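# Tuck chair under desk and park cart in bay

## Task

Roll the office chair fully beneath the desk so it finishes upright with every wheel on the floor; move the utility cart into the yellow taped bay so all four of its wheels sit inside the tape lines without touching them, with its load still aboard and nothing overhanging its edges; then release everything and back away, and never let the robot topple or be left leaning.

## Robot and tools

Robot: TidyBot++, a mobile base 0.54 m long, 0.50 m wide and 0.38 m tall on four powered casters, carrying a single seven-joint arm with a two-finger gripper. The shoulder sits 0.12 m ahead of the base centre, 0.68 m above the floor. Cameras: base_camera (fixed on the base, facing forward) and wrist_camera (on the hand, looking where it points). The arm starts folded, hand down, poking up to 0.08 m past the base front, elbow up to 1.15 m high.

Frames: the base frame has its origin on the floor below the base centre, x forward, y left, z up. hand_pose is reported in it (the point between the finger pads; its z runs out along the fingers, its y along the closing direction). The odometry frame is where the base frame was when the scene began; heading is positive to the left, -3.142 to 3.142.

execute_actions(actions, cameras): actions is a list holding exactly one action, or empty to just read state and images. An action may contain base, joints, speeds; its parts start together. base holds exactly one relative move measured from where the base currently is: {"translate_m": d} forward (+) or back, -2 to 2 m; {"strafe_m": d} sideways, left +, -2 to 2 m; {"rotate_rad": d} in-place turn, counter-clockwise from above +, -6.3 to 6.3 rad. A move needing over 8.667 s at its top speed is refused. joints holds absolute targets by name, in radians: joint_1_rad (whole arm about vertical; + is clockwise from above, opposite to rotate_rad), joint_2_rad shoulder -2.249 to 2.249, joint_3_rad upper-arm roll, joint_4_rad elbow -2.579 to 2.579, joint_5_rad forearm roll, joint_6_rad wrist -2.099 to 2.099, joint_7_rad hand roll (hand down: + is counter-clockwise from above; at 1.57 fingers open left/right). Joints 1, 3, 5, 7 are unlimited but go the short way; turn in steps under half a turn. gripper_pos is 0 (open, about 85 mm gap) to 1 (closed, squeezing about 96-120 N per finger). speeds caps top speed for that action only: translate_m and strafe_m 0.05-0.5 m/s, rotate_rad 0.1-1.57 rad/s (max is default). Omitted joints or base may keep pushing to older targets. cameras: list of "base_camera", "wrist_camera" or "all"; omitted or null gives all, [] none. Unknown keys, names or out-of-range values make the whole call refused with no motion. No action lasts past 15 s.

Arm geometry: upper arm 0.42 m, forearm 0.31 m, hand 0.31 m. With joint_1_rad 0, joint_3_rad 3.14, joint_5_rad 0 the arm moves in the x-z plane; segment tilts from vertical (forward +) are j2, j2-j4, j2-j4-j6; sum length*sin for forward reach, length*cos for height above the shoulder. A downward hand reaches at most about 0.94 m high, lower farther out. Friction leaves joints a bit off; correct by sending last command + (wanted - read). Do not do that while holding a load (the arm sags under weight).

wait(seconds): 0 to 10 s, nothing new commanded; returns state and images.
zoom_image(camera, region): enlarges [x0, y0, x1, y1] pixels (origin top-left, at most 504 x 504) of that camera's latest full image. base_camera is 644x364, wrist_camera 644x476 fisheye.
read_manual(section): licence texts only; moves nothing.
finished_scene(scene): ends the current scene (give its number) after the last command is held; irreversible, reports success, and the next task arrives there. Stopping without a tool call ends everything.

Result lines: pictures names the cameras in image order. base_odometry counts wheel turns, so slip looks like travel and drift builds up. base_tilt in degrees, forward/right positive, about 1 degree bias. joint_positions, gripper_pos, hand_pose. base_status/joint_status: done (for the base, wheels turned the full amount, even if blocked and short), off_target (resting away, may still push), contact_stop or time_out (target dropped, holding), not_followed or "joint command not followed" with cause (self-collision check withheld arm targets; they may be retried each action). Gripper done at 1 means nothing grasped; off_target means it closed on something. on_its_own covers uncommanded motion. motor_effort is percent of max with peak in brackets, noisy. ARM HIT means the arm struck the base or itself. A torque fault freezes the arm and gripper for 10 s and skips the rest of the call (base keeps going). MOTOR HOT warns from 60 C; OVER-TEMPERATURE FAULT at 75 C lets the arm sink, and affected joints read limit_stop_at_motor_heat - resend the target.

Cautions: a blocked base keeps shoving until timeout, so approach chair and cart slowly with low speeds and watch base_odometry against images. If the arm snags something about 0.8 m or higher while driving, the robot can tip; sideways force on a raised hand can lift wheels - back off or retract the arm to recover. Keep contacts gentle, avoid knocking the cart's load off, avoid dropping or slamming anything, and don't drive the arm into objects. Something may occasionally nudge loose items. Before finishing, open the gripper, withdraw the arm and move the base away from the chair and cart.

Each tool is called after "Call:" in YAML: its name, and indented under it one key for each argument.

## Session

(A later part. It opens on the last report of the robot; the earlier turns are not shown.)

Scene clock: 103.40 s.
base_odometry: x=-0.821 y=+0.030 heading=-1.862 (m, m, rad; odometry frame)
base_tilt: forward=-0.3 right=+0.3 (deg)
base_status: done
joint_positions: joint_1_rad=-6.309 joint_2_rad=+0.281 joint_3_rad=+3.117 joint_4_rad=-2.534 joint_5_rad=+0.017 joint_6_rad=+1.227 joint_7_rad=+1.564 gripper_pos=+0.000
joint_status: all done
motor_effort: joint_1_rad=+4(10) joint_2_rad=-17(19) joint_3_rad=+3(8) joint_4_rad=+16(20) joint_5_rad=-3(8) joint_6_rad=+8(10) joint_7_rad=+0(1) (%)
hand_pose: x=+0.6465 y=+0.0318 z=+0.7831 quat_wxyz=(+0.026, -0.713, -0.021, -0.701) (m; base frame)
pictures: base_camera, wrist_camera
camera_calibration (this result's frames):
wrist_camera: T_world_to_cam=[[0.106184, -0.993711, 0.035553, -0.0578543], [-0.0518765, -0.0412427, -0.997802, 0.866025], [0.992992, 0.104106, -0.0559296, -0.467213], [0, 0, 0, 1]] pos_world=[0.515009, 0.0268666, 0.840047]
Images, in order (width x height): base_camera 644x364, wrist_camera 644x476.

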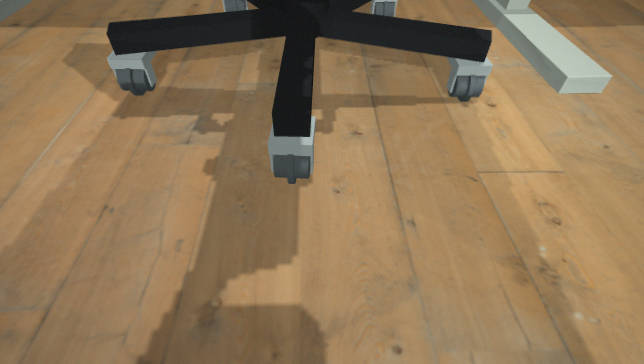

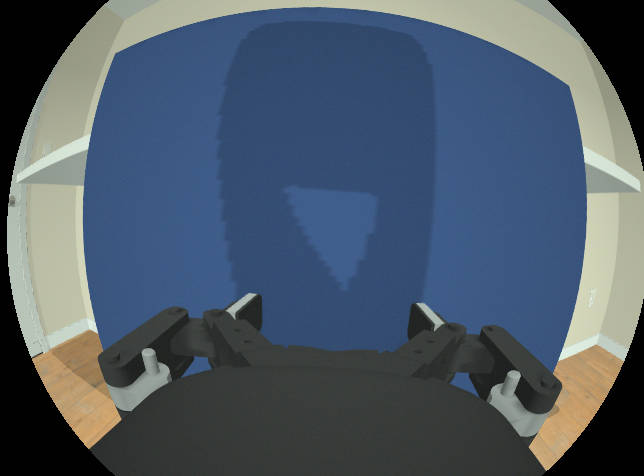

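Call:
execute_actions:
  actions:
    - {"base":{"translate_m":0.05},"speeds":{"translate_m":0.05}}

Call:
execute_actions:
  actions:
    - {"base":{"translate_m":0.04},"speeds":{"translate_m":0.05}}

Scene clock: 106.50 s.
base_odometry: x=-0.835 y=-0.017 heading=-1.862 (m, m, rad; odometry frame)
base_tilt: forward=-0.3 right=+0.2 (deg)
base_status: done
joint_positions: joint_1_rad=-6.310 joint_2_rad=+0.280 joint_3_rad=+3.118 joint_4_rad=-2.539 joint_5_rad=+0.016 joint_6_rad=+1.229 joint_7_rad=+1.564 gripper_pos=+0.000
joint_status: not commanded
motor_effort: joint_1_rad=+6(9) joint_2_rad=-17(19) joint_3_rad=+5(8) joint_4_rad=+16(22) joint_5_rad=-5(8) joint_6_rad=+8(10) joint_7_rad=+0(1) (%)
hand_pose: x=+0.6450 y=+0.0312 z=+0.7819 quat_wxyz=(+0.025, -0.714, -0.020, -0.700) (m; base frame)
pictures: base_camera, wrist_camera
camera_calibration (this result's frames):
wrist_camera: T_world_to_cam=[[0.104776, -0.993881, 0.034966, -0.0568487], [-0.0548134, -0.0408774, -0.99766, 0.866493], [0.992984, 0.102614, -0.058761, -0.463518], [0, 0, 0, 1]] pos_world=[0.513718, 0.0264826, 0.839216]
Images, in order (width x height): base_camera 644x364, wrist_camera 644x476.

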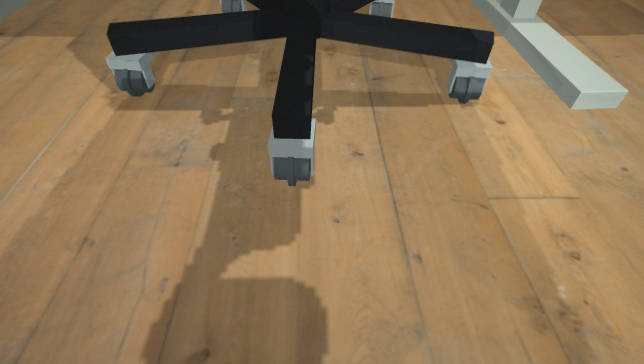

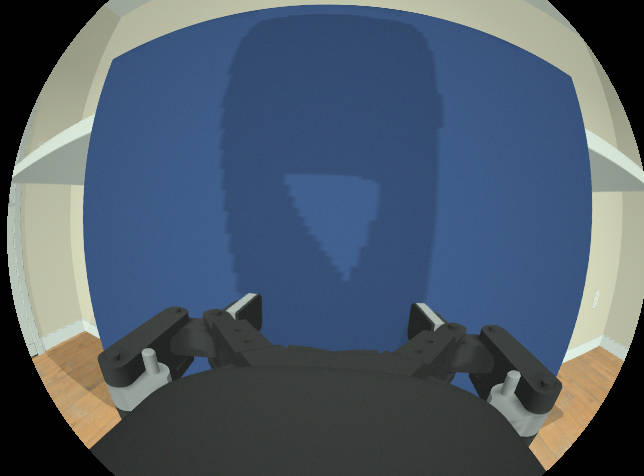

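Scene clock: 109.40 s.
base_odometry: x=-0.845 y=-0.052 heading=-1.862 (m, m, rad; odometry frame)
base_tilt: forward=-0.3 right=+0.3 (deg)
base_status: translate_m time_out (by the wheels' count: +0.036 of +0.040)
joint_positions: joint_1_rad=-6.311 joint_2_rad=+0.252 joint_3_rad=+3.114 joint_4_rad=-2.578 joint_5_rad=+0.016 joint_6_rad=+1.230 joint_7_rad=+1.564 gripper_pos=+0.000
joint_status: not commanded
motor_effort: joint_1_rad=+7(11) joint_2_rad=-10(17) joint_3_rad=+6(9) joint_4_rad=+23(27) joint_5_rad=-7(11) joint_6_rad=+6(19) joint_7_rad=+0(2) (%)
hand_pose: x=+0.6301 y=+0.0333 z=+0.7812 quat_wxyz=(+0.027, -0.717, -0.022, -0.696) (m; base frame)
pictures: base_camera, wrist_camera
camera_calibration (this result's frames):
wrist_camera: T_world_to_cam=[[0.110712, -0.993272, 0.0339519, -0.0562118], [-0.0634987, -0.0411615, -0.997133, 0.870146], [0.991822, 0.108238, -0.0676286, -0.441484], [0, 0, 0, 1]] pos_world=[0.49935, 0.0277684, 0.839703]
Images, in order (width x height): base_camera 644x364, wrist_camera 644x476.

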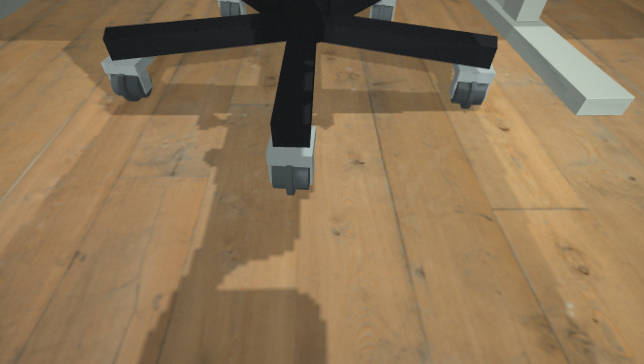

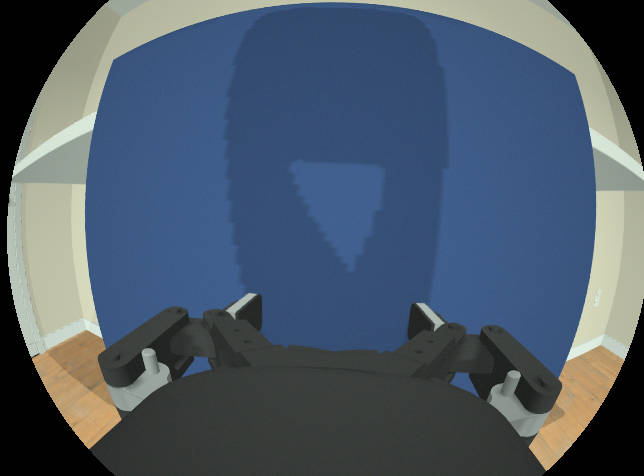

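Call:
execute_actions:
  actions:
    - {"base":{"translate_m":-0.75}}

Call:
execute_actions:
  actions:
    - {"base":{"rotate_rad":-3.14},"joints":{"joint_2_rad":-0.5,"joint_4_rad":-2.4,"joint_6_rad":-0.4,"joint_1_rad":-6.3}}

Call:
execute_actions:
  actions:
    - {"base":{"strafe_m":0.7}}

Scene clock: 115.70 s.
base_odometry: x=-0.629 y=+0.666 heading=-1.863 (m, m, rad; odometry frame)
base_tilt: forward=-0.3 right=+0.3 (deg)
base_status: done
joint_positions: joint_1_rad=-6.287 joint_2_rad=+0.302 joint_3_rad=+3.143 joint_4_rad=-2.497 joint_5_rad=-0.011 joint_6_rad=+1.231 joint_7_rad=+1.564 gripper_pos=+0.000
joint_status: not commanded
motor_effort: joint_1_rad=+1(7) joint_2_rad=-21(22) joint_3_rad=+0(6) joint_4_rad=+11(23) joint_5_rad=+0(7) joint_6_rad=+9(10) joint_7_rad=+0(0) (%)
hand_pose: x=+0.6609 y=-0.0008 z=+0.7882 quat_wxyz=(+0.001, -0.706, +0.007, -0.708) (m; base frame)
pictures: base_camera, wrist_camera
camera_calibration (this result's frames):
wrist_camera: T_world_to_cam=[[0.0314306, -0.998929, 0.0339495, -0.0412897], [-0.0354311, -0.0350584, -0.998757, 0.860435], [0.998878, 0.0301886, -0.0364951, -0.49707], [0, 0, 0, 1]] pos_world=[0.528296, 0.00392591, 0.842626]
Images, in order (width x height): base_camera 644x364, wrist_camera 644x476.

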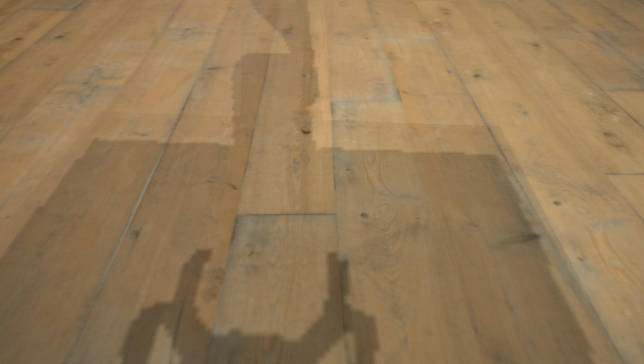

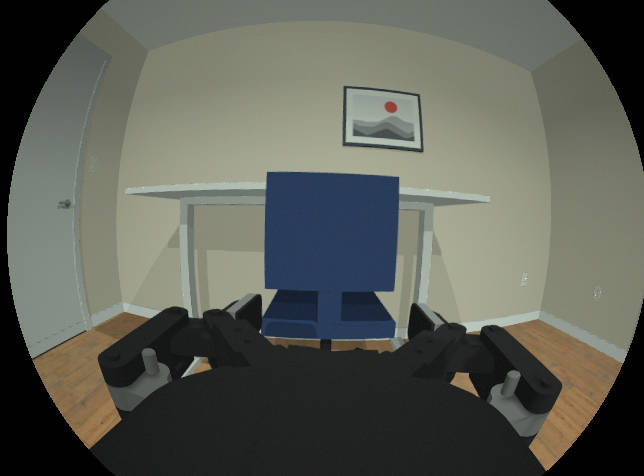

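Scene clock: 119.00 s.
base_odometry: x=-0.629 y=+0.666 heading=+1.281 (m, m, rad; odometry frame)
base_tilt: forward=-0.3 right=+0.3 (deg)
base_status: done
joint_positions: joint_1_rad=-6.287 joint_2_rad=-0.490 joint_3_rad=+3.144 joint_4_rad=-2.416 joint_5_rad=-0.012 joint_6_rad=-0.357 joint_7_rad=+1.564 gripper_pos=+0.000
joint_status: all done
motor_effort: joint_1_rad=+1(3) joint_2_rad=-2(23) joint_3_rad=+0(1) joint_4_rad=+19(18) joint_5_rad=+0(1) joint_6_rad=+6(8) joint_7_rad=+0(0) (%)
hand_pose: x=+0.4514 y=+0.0031 z=+0.7406 quat_wxyz=(+0.006, -0.909, +0.007, -0.417) (m; base frame)
pictures: base_camera, wrist_camera
camera_calibration (this result's frames):
wrist_camera: T_world_to_cam=[[0.0523783, -0.998576, -0.0101124, -0.00602166], [-0.680558, -0.028283, -0.732148, 0.899354], [0.73082, 0.0452307, -0.68107, 0.30863], [0, 0, 0, 1]] pos_world=[0.386825, 0.00546373, 0.868598]
Images, in order (width x height): base_camera 644x364, wrist_camera 644x476.

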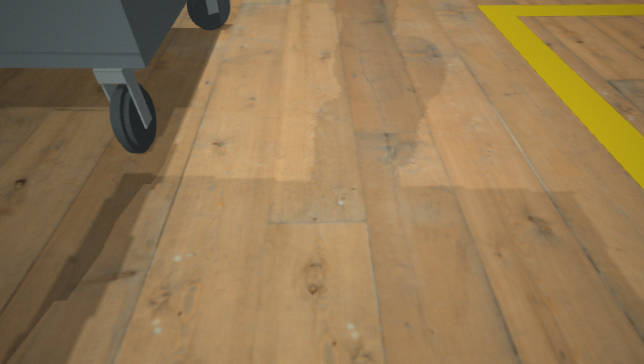

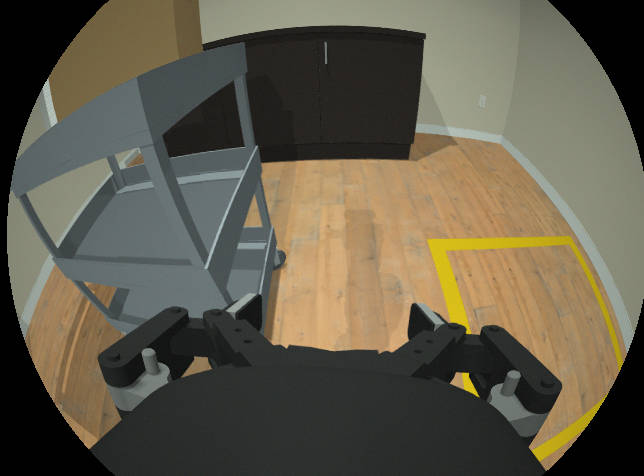

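Scene clock: 121.77 s.
base_odometry: x=-1.300 y=+0.867 heading=+1.281 (m, m, rad; odometry frame)
base_tilt: forward=-0.3 right=+0.3 (deg)
base_status: done
joint_positions: joint_1_rad=-6.287 joint_2_rad=-0.490 joint_3_rad=+3.144 joint_4_rad=-2.416 joint_5_rad=-0.012 joint_6_rad=-0.357 joint_7_rad=+1.564 gripper_pos=+0.000
joint_status: not commanded
motor_effort: joint_1_rad=+1(0) joint_2_rad=-2(2) joint_3_rad=+0(1) joint_4_rad=+18(19) joint_5_rad=+0(0) joint_6_rad=+7(7) joint_7_rad=+0(0) (%)
hand_pose: x=+0.4514 y=+0.0031 z=+0.7406 quat_wxyz=(+0.006, -0.909, +0.007, -0.417) (m; base frame)
pictures: base_camera, wrist_camera
camera_calibration (this result's frames):
wrist_camera: T_world_to_cam=[[0.0522541, -0.998582, -0.0101907, -0.00595357], [-0.680562, -0.0281409, -0.73215, 0.899358], [0.730825, 0.0451932, -0.681067, 0.308626], [0, 0, 0, 1]] pos_world=[0.386827, 0.0054158, 0.868599]
Images, in order (width x height): base_camera 644x364, wrist_camera 644x476.

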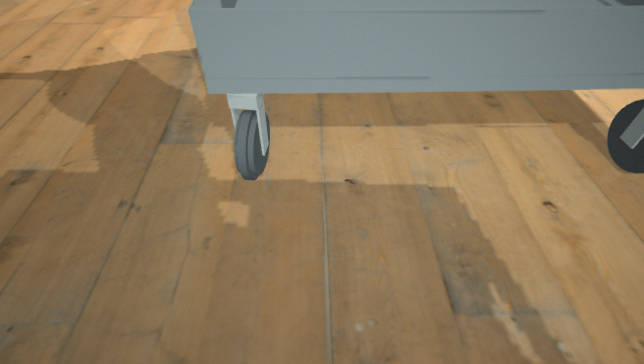

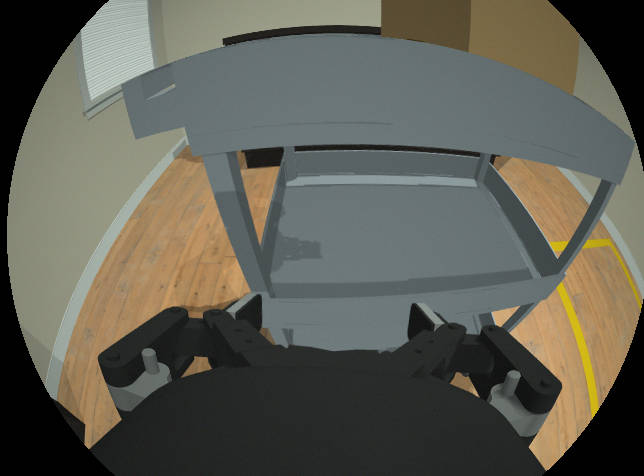

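Call:
execute_actions:
  actions:
    - {"base":{"translate_m":-0.35}}
  cameras: []

Call:
execute_actions:
  actions:
    - {"base":{"strafe_m":-0.45},"joints":{"joint_2_rad":0.62,"joint_6_rad":1.47}}

Scene clock: 128.50 s.
base_odometry: x=-1.400 y=+0.532 heading=+1.280 (m, m, rad; odometry frame)
base_tilt: forward=-0.3 right=+0.3 (deg)
base_status: done
joint_positions: joint_1_rad=-6.287 joint_2_rad=-0.499 joint_3_rad=+3.144 joint_4_rad=-2.414 joint_5_rad=-0.012 joint_6_rad=-0.358 joint_7_rad=+1.564 gripper_pos=+0.000
joint_status: not commanded
motor_effort: joint_1_rad=+1(0) joint_2_rad=-1(4) joint_3_rad=+0(1) joint_4_rad=+19(19) joint_5_rad=+0(0) joint_6_rad=+7(7) joint_7_rad=+0(0) (%)
hand_pose: x=+0.4512 y=+0.0031 z=+0.7441 quat_wxyz=(+0.006, -0.907, +0.007, -0.421) (m; base frame)
pictures: none
No camera images: the call's "cameras" was empty. Leave "cameras" out to get every camera's image.

Scene clock: 131.07 s.
base_odometry: x=-0.969 y=+0.402 heading=+1.280 (m, m, rad; odometry frame)
base_tilt: forward=-0.3 right=+0.3 (deg)
base_status: done
joint_positions: joint_1_rad=-6.289 joint_2_rad=+0.613 joint_3_rad=+3.147 joint_4_rad=-2.414 joint_5_rad=-0.012 joint_6_rad=+1.428 joint_7_rad=+1.564 gripper_pos=+0.000
joint_status: all done
motor_effort: joint_1_rad=+1(0) joint_2_rad=-27(28) joint_3_rad=-1(2) joint_4_rad=+7(19) joint_5_rad=+0(0) joint_6_rad=+8(9) joint_7_rad=+0(0) (%)
hand_pose: x=+0.7084 y=-0.0013 z=+0.7051 quat_wxyz=(-0.002, -0.717, +0.006, -0.697) (m; base frame)
pictures: base_camera, wrist_camera
camera_calibration (this result's frames):
wrist_camera: T_world_to_cam=[[0.0310874, -0.998812, 0.0375339, -0.0427554], [-0.0657936, -0.0395155, -0.997051, 0.79932], [0.997349, 0.0285262, -0.0669439, -0.52498], [0, 0, 0, 1]] pos_world=[0.577507, 0.00385661, 0.763423]
Images, in order (width x height): base_camera 644x364, wrist_camera 644x476.

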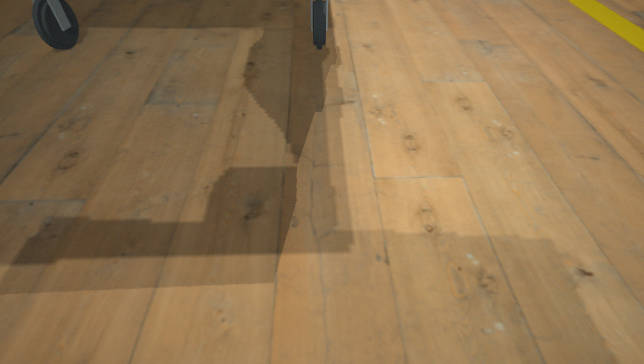

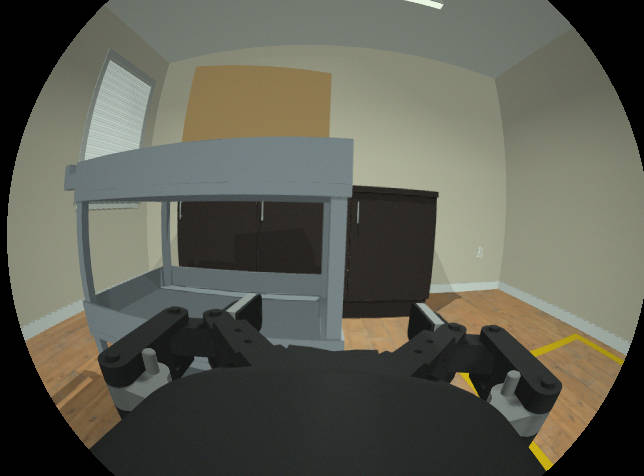

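Call:
execute_actions:
  actions:
    - {"base":{"translate_m":0.21},"speeds":{"translate_m":0.2}}

Call:
execute_actions:
  actions:
    - {"joints":{"gripper_pos":1}}

Scene clock: 134.90 s.
base_odometry: x=-0.908 y=+0.604 heading=+1.279 (m, m, rad; odometry frame)
base_tilt: forward=-0.3 right=+0.3 (deg)
base_status: done
joint_positions: joint_1_rad=-6.289 joint_2_rad=+0.613 joint_3_rad=+3.147 joint_4_rad=-2.411 joint_5_rad=-0.012 joint_6_rad=+1.428 joint_7_rad=+1.564 gripper_pos=+0.000
joint_status: not commanded
motor_effort: joint_1_rad=+1(0) joint_2_rad=-27(28) joint_3_rad=-1(1) joint_4_rad=+7(9) joint_5_rad=+0(0) joint_6_rad=+9(9) joint_7_rad=+0(0) (%)
hand_pose: x=+0.7093 y=-0.0013 z=+0.7059 quat_wxyz=(-0.002, -0.716, +0.006, -0.698) (m; base frame)
pictures: base_camera, wrist_camera
camera_calibration (this result's frames):
wrist_camera: T_world_to_cam=[[0.0309422, -0.998813, 0.0376226, -0.0427865], [-0.0629056, -0.039512, -0.997237, 0.798293], [0.99754, 0.02849, -0.0640535, -0.528093], [0, 0, 0, 1]] pos_world=[0.578334, 0.00385183, 0.763871]
Images, in order (width x height): base_camera 644x364, wrist_camera 644x476.

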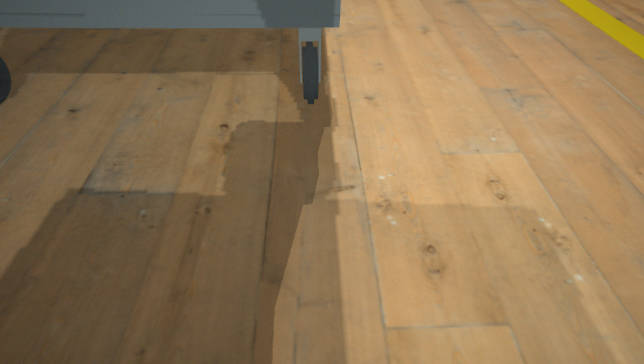

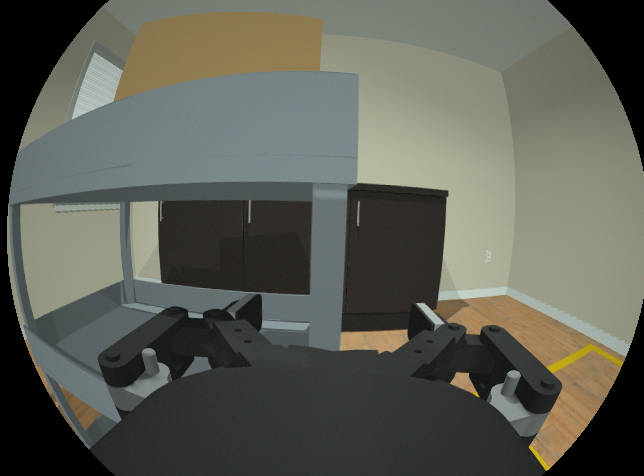

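Scene clock: 136.00 s.
base_odometry: x=-0.908 y=+0.604 heading=+1.279 (m, m, rad; odometry frame)
base_tilt: forward=-0.3 right=+0.3 (deg)
base_status: not commanded
joint_positions: joint_1_rad=-6.289 joint_2_rad=+0.613 joint_3_rad=+3.147 joint_4_rad=-2.411 joint_5_rad=-0.012 joint_6_rad=+1.428 joint_7_rad=+1.564 gripper_pos=+0.999
joint_status: all done
motor_effort: joint_1_rad=+1(1) joint_2_rad=-27(27) joint_3_rad=-1(1) joint_4_rad=+7(7) joint_5_rad=+0(0) joint_6_rad=+9(9) joint_7_rad=+0(0) (%)
hand_pose: x=+0.7093 y=-0.0013 z=+0.7059 quat_wxyz=(-0.002, -0.716, +0.006, -0.698) (m; base frame)
pictures: base_camera, wrist_camera
camera_calibration (this result's frames):
wrist_camera: T_world_to_cam=[[0.0309422, -0.998813, 0.0376228, -0.0427866], [-0.062906, -0.0395122, -0.997237, 0.798293], [0.99754, 0.02849, -0.064054, -0.528092], [0, 0, 0, 1]] pos_world=[0.578334, 0.00385186, 0.763871]
Images, in order (width x height): base_camera 644x364, wrist_camera 644x476.

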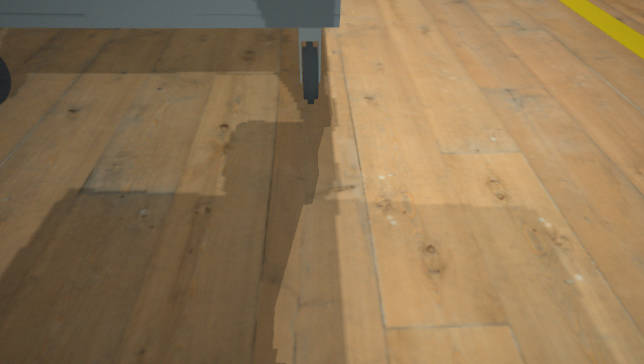

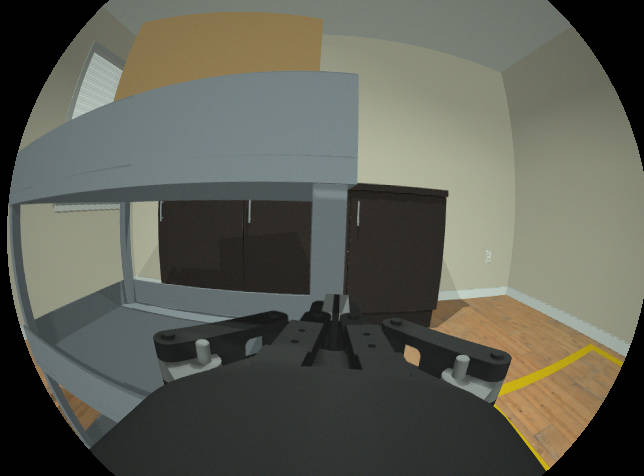

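Call:
execute_actions:
  actions:
    - {"joints":{"gripper_pos":0},"base":{"strafe_m":0.01}}
  cameras: []

Call:
execute_actions:
  actions:
    - {"base":{"translate_m":0.09},"speeds":{"translate_m":0.1}}

Call:
execute_actions:
  actions:
    - {"joints":{"gripper_pos":1}}

Scene clock: 139.50 s.
base_odometry: x=-0.918 y=+0.607 heading=+1.279 (m, m, rad; odometry frame)
base_tilt: forward=-0.3 right=+0.2 (deg)
base_status: done
joint_positions: joint_1_rad=-6.294 joint_2_rad=+0.613 joint_3_rad=+3.147 joint_4_rad=-2.411 joint_5_rad=-0.012 joint_6_rad=+1.428 joint_7_rad=+1.564 gripper_pos=+0.000
joint_status: all done
motor_effort: joint_1_rad=+1(1) joint_2_rad=-27(28) joint_3_rad=-1(2) joint_4_rad=+7(7) joint_5_rad=+0(1) joint_6_rad=+9(9) joint_7_rad=+0(0) (%)
hand_pose: x=+0.7093 y=+0.0016 z=+0.7059 quat_wxyz=(+0.000, -0.716, +0.004, -0.698) (m; base frame)
pictures: none
No camera images: the call's "cameras" was empty. Leave "cameras" out to get every camera's image.

Scene clock: 140.97 s.
base_odometry: x=-0.892 y=+0.693 heading=+1.279 (m, m, rad; odometry frame)
base_tilt: forward=-0.3 right=+0.3 (deg)
base_status: done
joint_positions: joint_1_rad=-6.294 joint_2_rad=+0.614 joint_3_rad=+3.147 joint_4_rad=-2.409 joint_5_rad=-0.012 joint_6_rad=+1.428 joint_7_rad=+1.564 gripper_pos=+0.000
joint_status: not commanded
motor_effort: joint_1_rad=+1(2) joint_2_rad=-27(29) joint_3_rad=-1(2) joint_4_rad=+7(8) joint_5_rad=+0(1) joint_6_rad=+9(9) joint_7_rad=+0(0) (%)
hand_pose: x=+0.7098 y=+0.0016 z=+0.7061 quat_wxyz=(+0.000, -0.715, +0.004, -0.699) (m; base frame)
pictures: base_camera, wrist_camera
camera_calibration (this result's frames):
wrist_camera: T_world_to_cam=[[0.0355933, -0.998656, 0.0376698, -0.0432107], [-0.0616628, -0.0398165, -0.997303, 0.797788], [0.997462, 0.0331745, -0.0629971, -0.529312], [0, 0, 0, 1]] pos_world=[0.578701, 0.00617216, 0.763918]
Images, in order (width x height): base_camera 644x364, wrist_camera 644x476.

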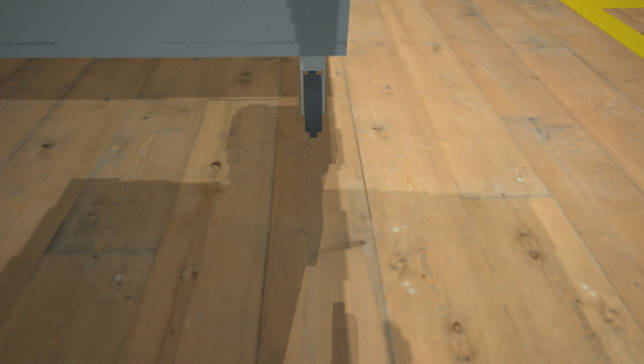

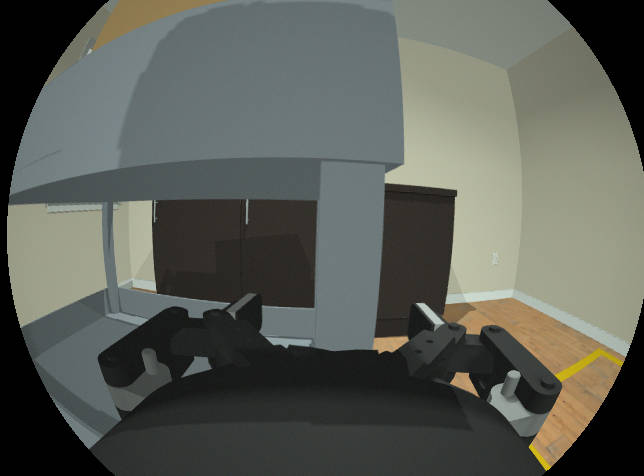

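Scene clock: 142.07 s.
base_odometry: x=-0.892 y=+0.693 heading=+1.279 (m, m, rad; odometry frame)
base_tilt: forward=-0.3 right=+0.3 (deg)
base_status: not commanded
joint_positions: joint_1_rad=-6.298 joint_2_rad=+0.614 joint_3_rad=+3.149 joint_4_rad=-2.410 joint_5_rad=-0.014 joint_6_rad=+1.430 joint_7_rad=+1.564 gripper_pos=+0.731
joint_status: gripper_pos off_target (ended at +0.731, target +1.000)
motor_effort: joint_1_rad=+2(5) joint_2_rad=-26(27) joint_3_rad=-1(4) joint_4_rad=+9(11) joint_5_rad=-4(7) joint_6_rad=+8(9) joint_7_rad=-3(4) (%)
hand_pose: x=+0.7094 y=+0.0021 z=+0.7060 quat_wxyz=(-0.001, -0.716, +0.004, -0.699) (m; base frame)
pictures: base_camera, wrist_camera
camera_calibration (this result's frames):
wrist_camera: T_world_to_cam=[[0.035497, -0.998615, 0.0388227, -0.0434385], [-0.061713, -0.0409634, -0.997253, 0.797711], [0.997463, 0.0330036, -0.0630817, -0.52889], [0, 0, 0, 1]] pos_world=[0.578319, 0.00675386, 0.763843]
Images, in order (width x height): base_camera 644x364, wrist_camera 644x476.

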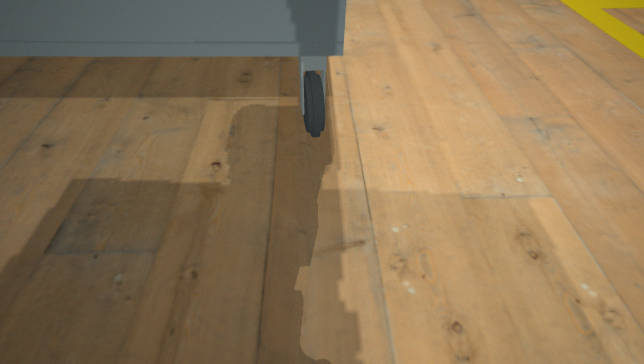

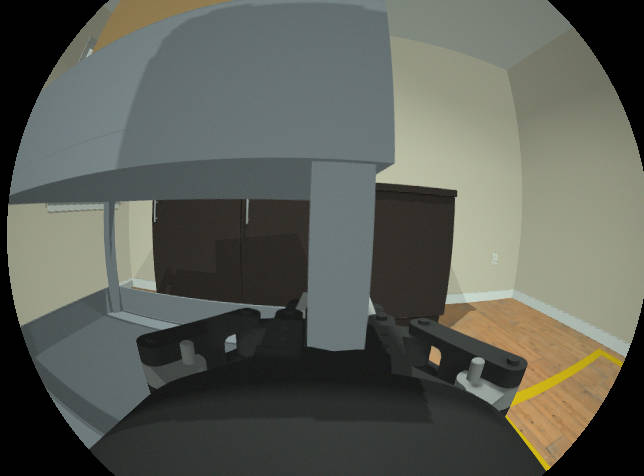

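Call:
execute_actions:
  actions:
    - {"base":{"translate_m":-0.25},"speeds":{"translate_m":0.1}}

Call:
execute_actions:
  actions:
    - {"base":{"strafe_m":-0.7},"speeds":{"strafe_m":0.13}}

Scene clock: 146.80 s.
base_odometry: x=-0.964 y=+0.454 heading=+1.279 (m, m, rad; odometry frame)
base_tilt: forward=-0.3 right=+0.3 (deg)
base_status: done
joint_positions: joint_1_rad=-6.295 joint_2_rad=+0.623 joint_3_rad=+3.155 joint_4_rad=-2.396 joint_5_rad=-0.040 joint_6_rad=+1.431 joint_7_rad=+1.564 gripper_pos=+0.741
joint_status: not commanded
motor_effort: joint_1_rad=-2(5) joint_2_rad=-28(32) joint_3_rad=-4(4) joint_4_rad=+6(9) joint_5_rad=+4(6) joint_6_rad=+9(12) joint_7_rad=-1(4) (%)
hand_pose: x=+0.7141 y=-0.0103 z=+0.7061 quat_wxyz=(-0.012, -0.713, +0.015, -0.701) (m; base frame)
pictures: base_camera, wrist_camera
camera_calibration (this result's frames):
wrist_camera: T_world_to_cam=[[0.00172167, -0.999228, 0.0392493, -0.0322305], [-0.0562685, -0.039284, -0.997643, 0.793963], [0.998414, -0.000490884, -0.0562927, -0.538931], [0, 0, 0, 1]] pos_world=[0.582807, -0.00128009, 0.763019]
Images, in order (width x height): base_camera 644x364, wrist_camera 644x476.

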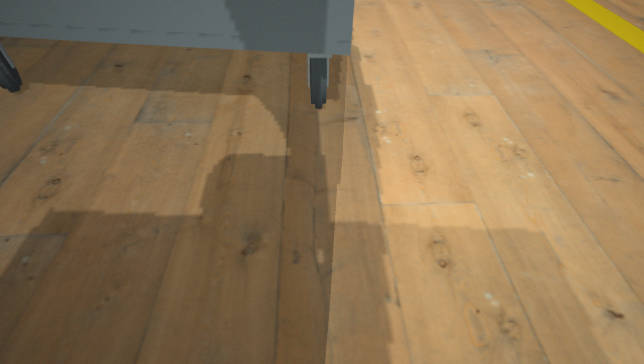

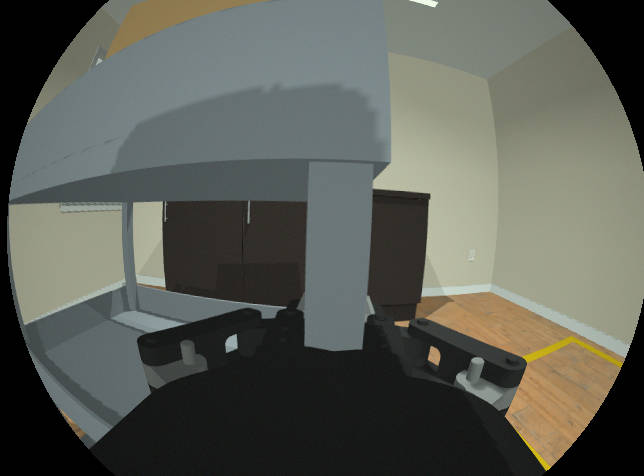

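Scene clock: 153.03 s.
base_odometry: x=-0.294 y=+0.252 heading=+1.279 (m, m, rad; odometry frame)
base_tilt: forward=-0.3 right=+0.3 (deg)
base_status: done
joint_positions: joint_1_rad=-6.347 joint_2_rad=+0.622 joint_3_rad=+3.116 joint_4_rad=-2.405 joint_5_rad=+0.046 joint_6_rad=+1.437 joint_7_rad=+1.568 gripper_pos=+0.741
joint_status: not commanded
motor_effort: joint_1_rad=+8(17) joint_2_rad=-25(31) joint_3_rad=+3(9) joint_4_rad=+9(11) joint_5_rad=-9(17) joint_6_rad=+7(12) joint_7_rad=-5(7) (%)
hand_pose: x=+0.7074 y=+0.0651 z=+0.7059 quat_wxyz=(+0.050, -0.712, -0.042, -0.699) (m; base frame)
pictures: base_camera, wrist_camera
camera_calibration (this result's frames):
wrist_camera: T_world_to_cam=[[0.170203, -0.984931, 0.0306733, -0.0709013], [-0.0511153, -0.0399101, -0.997895, 0.792971], [0.984082, 0.168277, -0.0571379, -0.532501], [0, 0, 0, 1]] pos_world=[0.576625, 0.0514224, 0.76305]
Images, in order (width x height): base_camera 644x364, wrist_camera 644x476.

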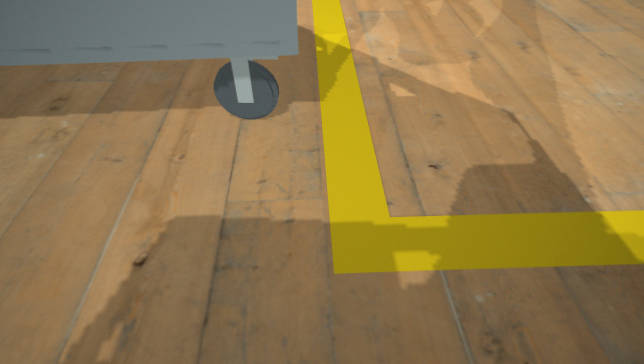

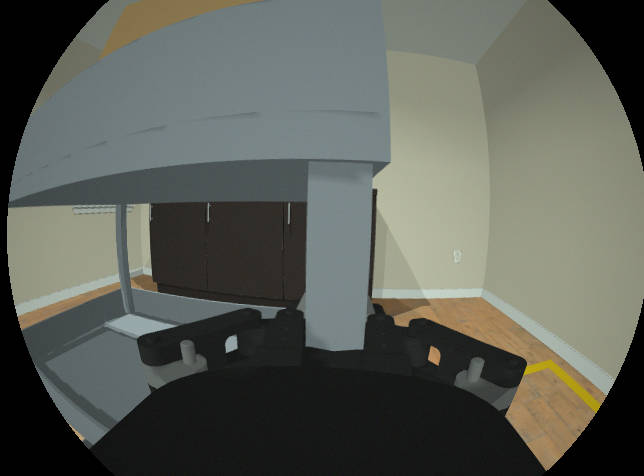

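Call:
execute_actions:
  actions:
    - {"base":{"strafe_m":-0.9},"speeds":{"strafe_m":0.15}}

Scene clock: 161.13 s.
base_odometry: x=+0.569 y=-0.007 heading=+1.279 (m, m, rad; odometry frame)
base_tilt: forward=-0.3 right=+0.3 (deg)
base_status: done
joint_positions: joint_1_rad=-6.347 joint_2_rad=+0.622 joint_3_rad=+3.115 joint_4_rad=-2.406 joint_5_rad=+0.045 joint_6_rad=+1.438 joint_7_rad=+1.571 gripper_pos=+0.741
joint_status: not commanded
motor_effort: joint_1_rad=+7(19) joint_2_rad=-25(31) joint_3_rad=+3(10) joint_4_rad=+10(11) joint_5_rad=-8(16) joint_6_rad=+7(12) joint_7_rad=-4(7) (%)
hand_pose: x=+0.7070 y=+0.0654 z=+0.7059 quat_wxyz=(+0.049, -0.712, -0.043, -0.699) (m; base frame)
pictures: base_camera, wrist_camera
camera_calibration (this result's frames):
wrist_camera: T_world_to_cam=[[0.170145, -0.984872, 0.032824, -0.0720661], [-0.0511297, -0.0420881, -0.997805, 0.79305], [0.984092, 0.168093, -0.0575173, -0.531867], [0, 0, 0, 1]] pos_world=[0.576216, 0.0518052, 0.763083]
Images, in order (width x height): base_camera 644x364, wrist_camera 644x476.

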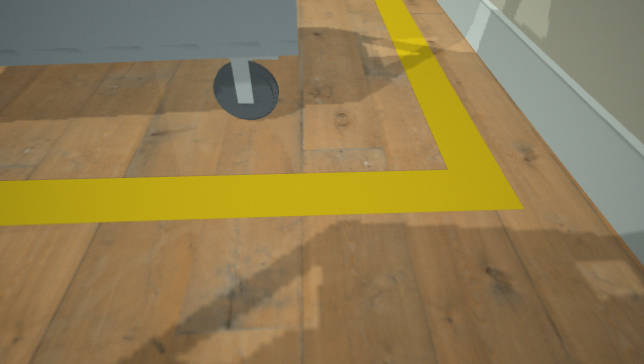

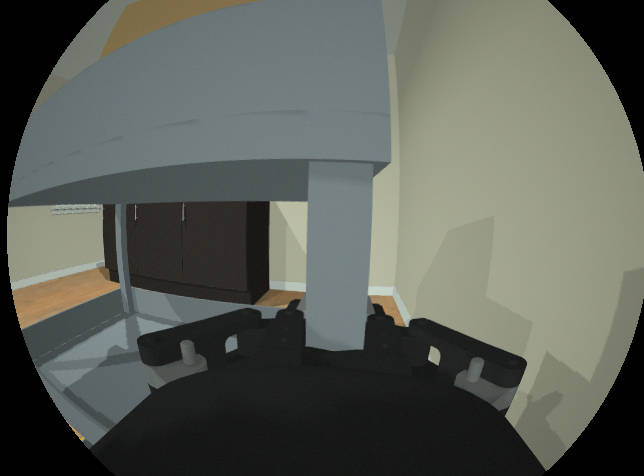

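Call:
execute_actions:
  actions:
    - {"base":{"strafe_m":-0.09},"speeds":{"strafe_m":0.1}}
  cameras: []

Call:
execute_actions:
  actions:
    - {"joints":{"gripper_pos":0,"joint_1_rad":-6.35,"joint_5_rad":0.04}}

Call:
execute_actions:
  actions:
    - {"base":{"translate_m":-0.2}}
  cameras: []

Call:
execute_actions:
  actions:
    - {"base":{"strafe_m":0.55},"joints":{"joint_2_rad":-0.5,"joint_6_rad":-0.4,"joint_1_rad":-6.28}}

Scene clock: 165.07 s.
base_odometry: x=+0.655 y=-0.033 heading=+1.279 (m, m, rad; odometry frame)
base_tilt: forward=-0.3 right=+0.3 (deg)
base_status: done
joint_positions: joint_1_rad=-6.351 joint_2_rad=+0.624 joint_3_rad=+3.112 joint_4_rad=-2.402 joint_5_rad=+0.043 joint_6_rad=+1.438 joint_7_rad=+1.571 gripper_pos=+0.741
joint_status: not commanded
motor_effort: joint_1_rad=+8(17) joint_2_rad=-26(30) joint_3_rad=+3(9) joint_4_rad=+8(10) joint_5_rad=-8(15) joint_6_rad=+8(11) joint_7_rad=-5(6) (%)
hand_pose: x=+0.7079 y=+0.0684 z=+0.7060 quat_wxyz=(+0.051, -0.712, -0.044, -0.699) (m; base frame)
pictures: none
No camera images: the call's "cameras" was empty. Leave "cameras" out to get every camera's image.

Scene clock: 166.17 s.
base_odometry: x=+0.655 y=-0.033 heading=+1.279 (m, m, rad; odometry frame)
base_tilt: forward=-0.3 right=+0.3 (deg)
base_status: not commanded
joint_positions: joint_1_rad=-6.351 joint_2_rad=+0.624 joint_3_rad=+3.137 joint_4_rad=-2.402 joint_5_rad=+0.043 joint_6_rad=+1.438 joint_7_rad=+1.567 gripper_pos=+0.000
joint_status: all done
motor_effort: joint_1_rad=+1(8) joint_2_rad=-27(28) joint_3_rad=-1(3) joint_4_rad=+7(8) joint_5_rad=+0(7) joint_6_rad=+9(9) joint_7_rad=+0(4) (%)
hand_pose: x=+0.7094 y=+0.0566 z=+0.7056 quat_wxyz=(+0.040, -0.712, -0.040, -0.700) (m; base frame)
pictures: base_camera, wrist_camera
camera_calibration (this result's frames):
wrist_camera: T_world_to_cam=[[0.154071, -0.987161, 0.0421308, -0.0761517], [-0.0496242, -0.0503171, -0.9975, 0.791711], [0.986813, 0.151595, -0.0567395, -0.534303], [0, 0, 0, 1]] pos_world=[0.578278, 0.0456605, 0.762624]
Images, in order (width x height): base_camera 644x364, wrist_camera 644x476.

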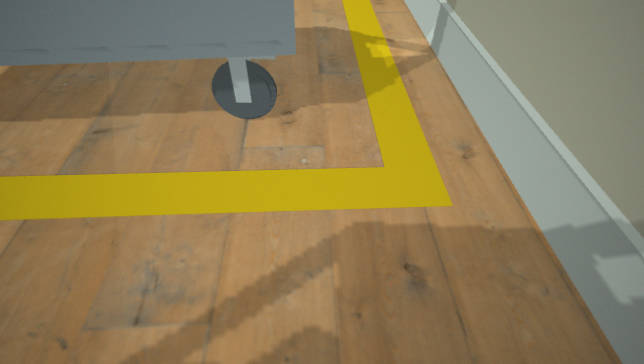

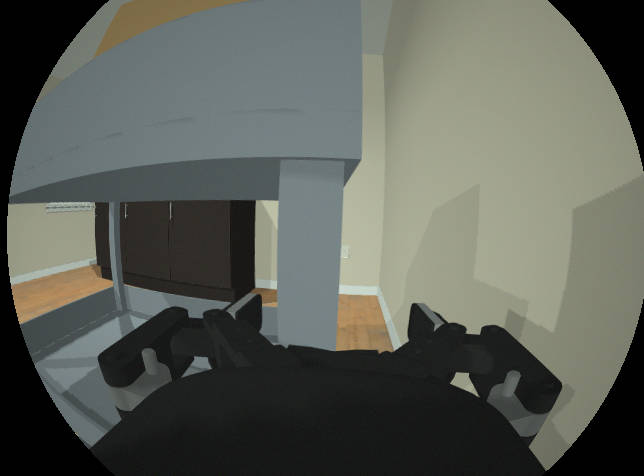

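Scene clock: 167.80 s.
base_odometry: x=+0.597 y=-0.224 heading=+1.279 (m, m, rad; odometry frame)
base_tilt: forward=-0.3 right=+0.3 (deg)
base_status: done
joint_positions: joint_1_rad=-6.351 joint_2_rad=+0.623 joint_3_rad=+3.138 joint_4_rad=-2.402 joint_5_rad=+0.043 joint_6_rad=+1.438 joint_7_rad=+1.567 gripper_pos=+0.000
joint_status: not commanded
motor_effort: joint_1_rad=+1(0) joint_2_rad=-27(30) joint_3_rad=-1(2) joint_4_rad=+7(9) joint_5_rad=+0(0) joint_6_rad=+8(10) joint_7_rad=+0(0) (%)
hand_pose: x=+0.7094 y=+0.0565 z=+0.7062 quat_wxyz=(+0.040, -0.712, -0.040, -0.700) (m; base frame)
pictures: none
No camera images: the call's "cameras" was empty. Leave "cameras" out to get every camera's image.

Scene clock: 170.37 s.
base_odometry: x=+0.071 y=-0.066 heading=+1.280 (m, m, rad; odometry frame)
base_tilt: forward=-0.3 right=+0.2 (deg)
base_status: done
joint_positions: joint_1_rad=-6.298 joint_2_rad=-0.493 joint_3_rad=+3.140 joint_4_rad=-2.402 joint_5_rad=+0.043 joint_6_rad=-0.359 joint_7_rad=+1.567 gripper_pos=+0.000
joint_status: all done
motor_effort: joint_1_rad=+1(2) joint_2_rad=-2(27) joint_3_rad=+0(2) joint_4_rad=+19(19) joint_5_rad=+0(1) joint_6_rad=+7(10) joint_7_rad=+0(0) (%)
hand_pose: x=+0.4550 y=+0.0019 z=+0.7482 quat_wxyz=(-0.012, -0.906, -0.021, -0.423) (m; base frame)
pictures: base_camera, wrist_camera
camera_calibration (this result's frames):
wrist_camera: T_world_to_cam=[[0.0865912, -0.995154, 0.0465849, -0.0653454], [-0.668053, -0.0926912, -0.738318, 0.906309], [0.739058, 0.0328107, -0.672842, 0.301368], [0, 0, 0, 1]] pos_world=[0.388392, 0.00909001, 0.874961]
Images, in order (width x height): base_camera 644x364, wrist_camera 644x476.

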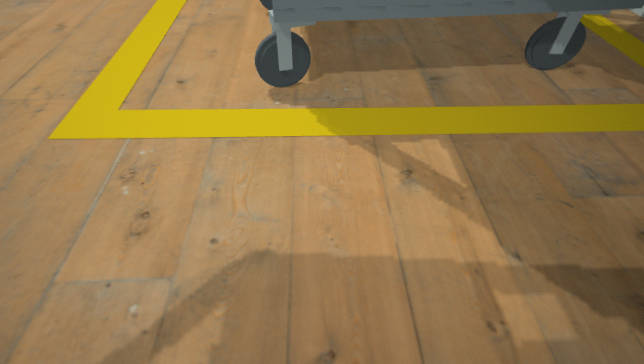

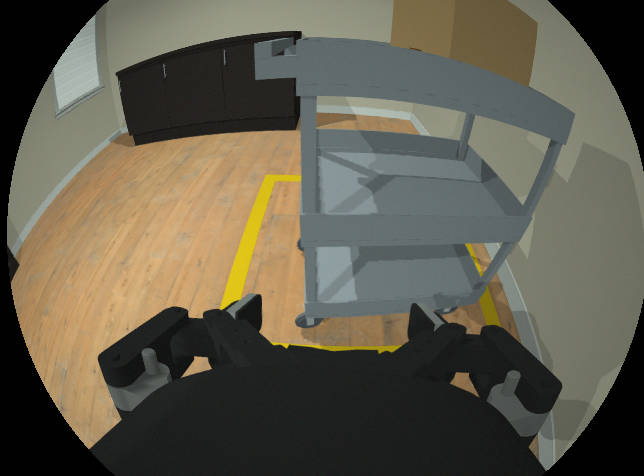

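Call:
execute_actions:
  actions:
    - {"joints":{"joint_1_rad":-8.4,"joint_6_rad":-0.1}}
  cameras: ["wrist_camera"]

Scene clock: 175.17 s.
base_odometry: x=+0.071 y=-0.066 heading=+1.280 (m, m, rad; odometry frame)
base_tilt: forward=-0.3 right=+0.2 (deg)
base_status: not commanded
joint_positions: joint_1_rad=-8.386 joint_2_rad=-0.493 joint_3_rad=+3.140 joint_4_rad=-2.402 joint_5_rad=+0.043 joint_6_rad=-0.145 joint_7_rad=+1.567 gripper_pos=+0.000
joint_status: all done
motor_effort: joint_1_rad=+1(1) joint_2_rad=-3(3) joint_3_rad=+0(0) joint_4_rad=+19(19) joint_5_rad=+0(0) joint_6_rad=+8(8) joint_7_rad=+0(0) (%)
hand_pose: x=-0.0701 y=+0.3216 z=+0.8035 quat_wxyz=(+0.443, -0.411, -0.751, -0.268) (m; base frame)
pictures: wrist_camera
camera_calibration (this result's frames):
wrist_camera: T_world_to_cam=[[0.822867, 0.565213, 0.0585183, -0.164046], [0.325396, -0.384278, -0.863972, 0.890369], [-0.465841, 0.729975, -0.500128, 0.26872], [0, 0, 0, 1]] pos_world=[-0.0295535, 0.238711, 0.913248]
Images, in order (width x height): wrist_camera 644x476.

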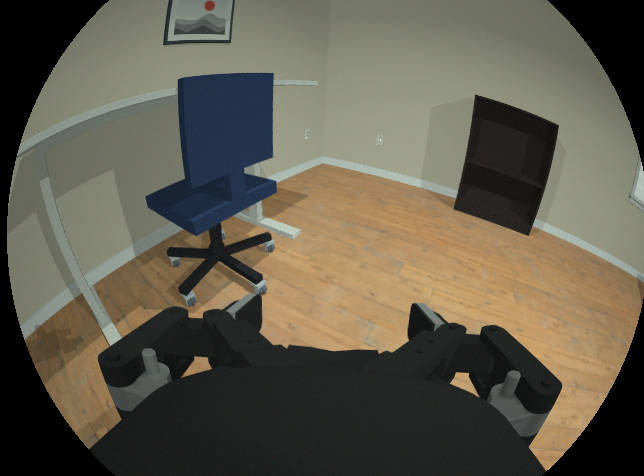

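Call:
finished_scene:
  scene: 1

The scene is finished: the task was done.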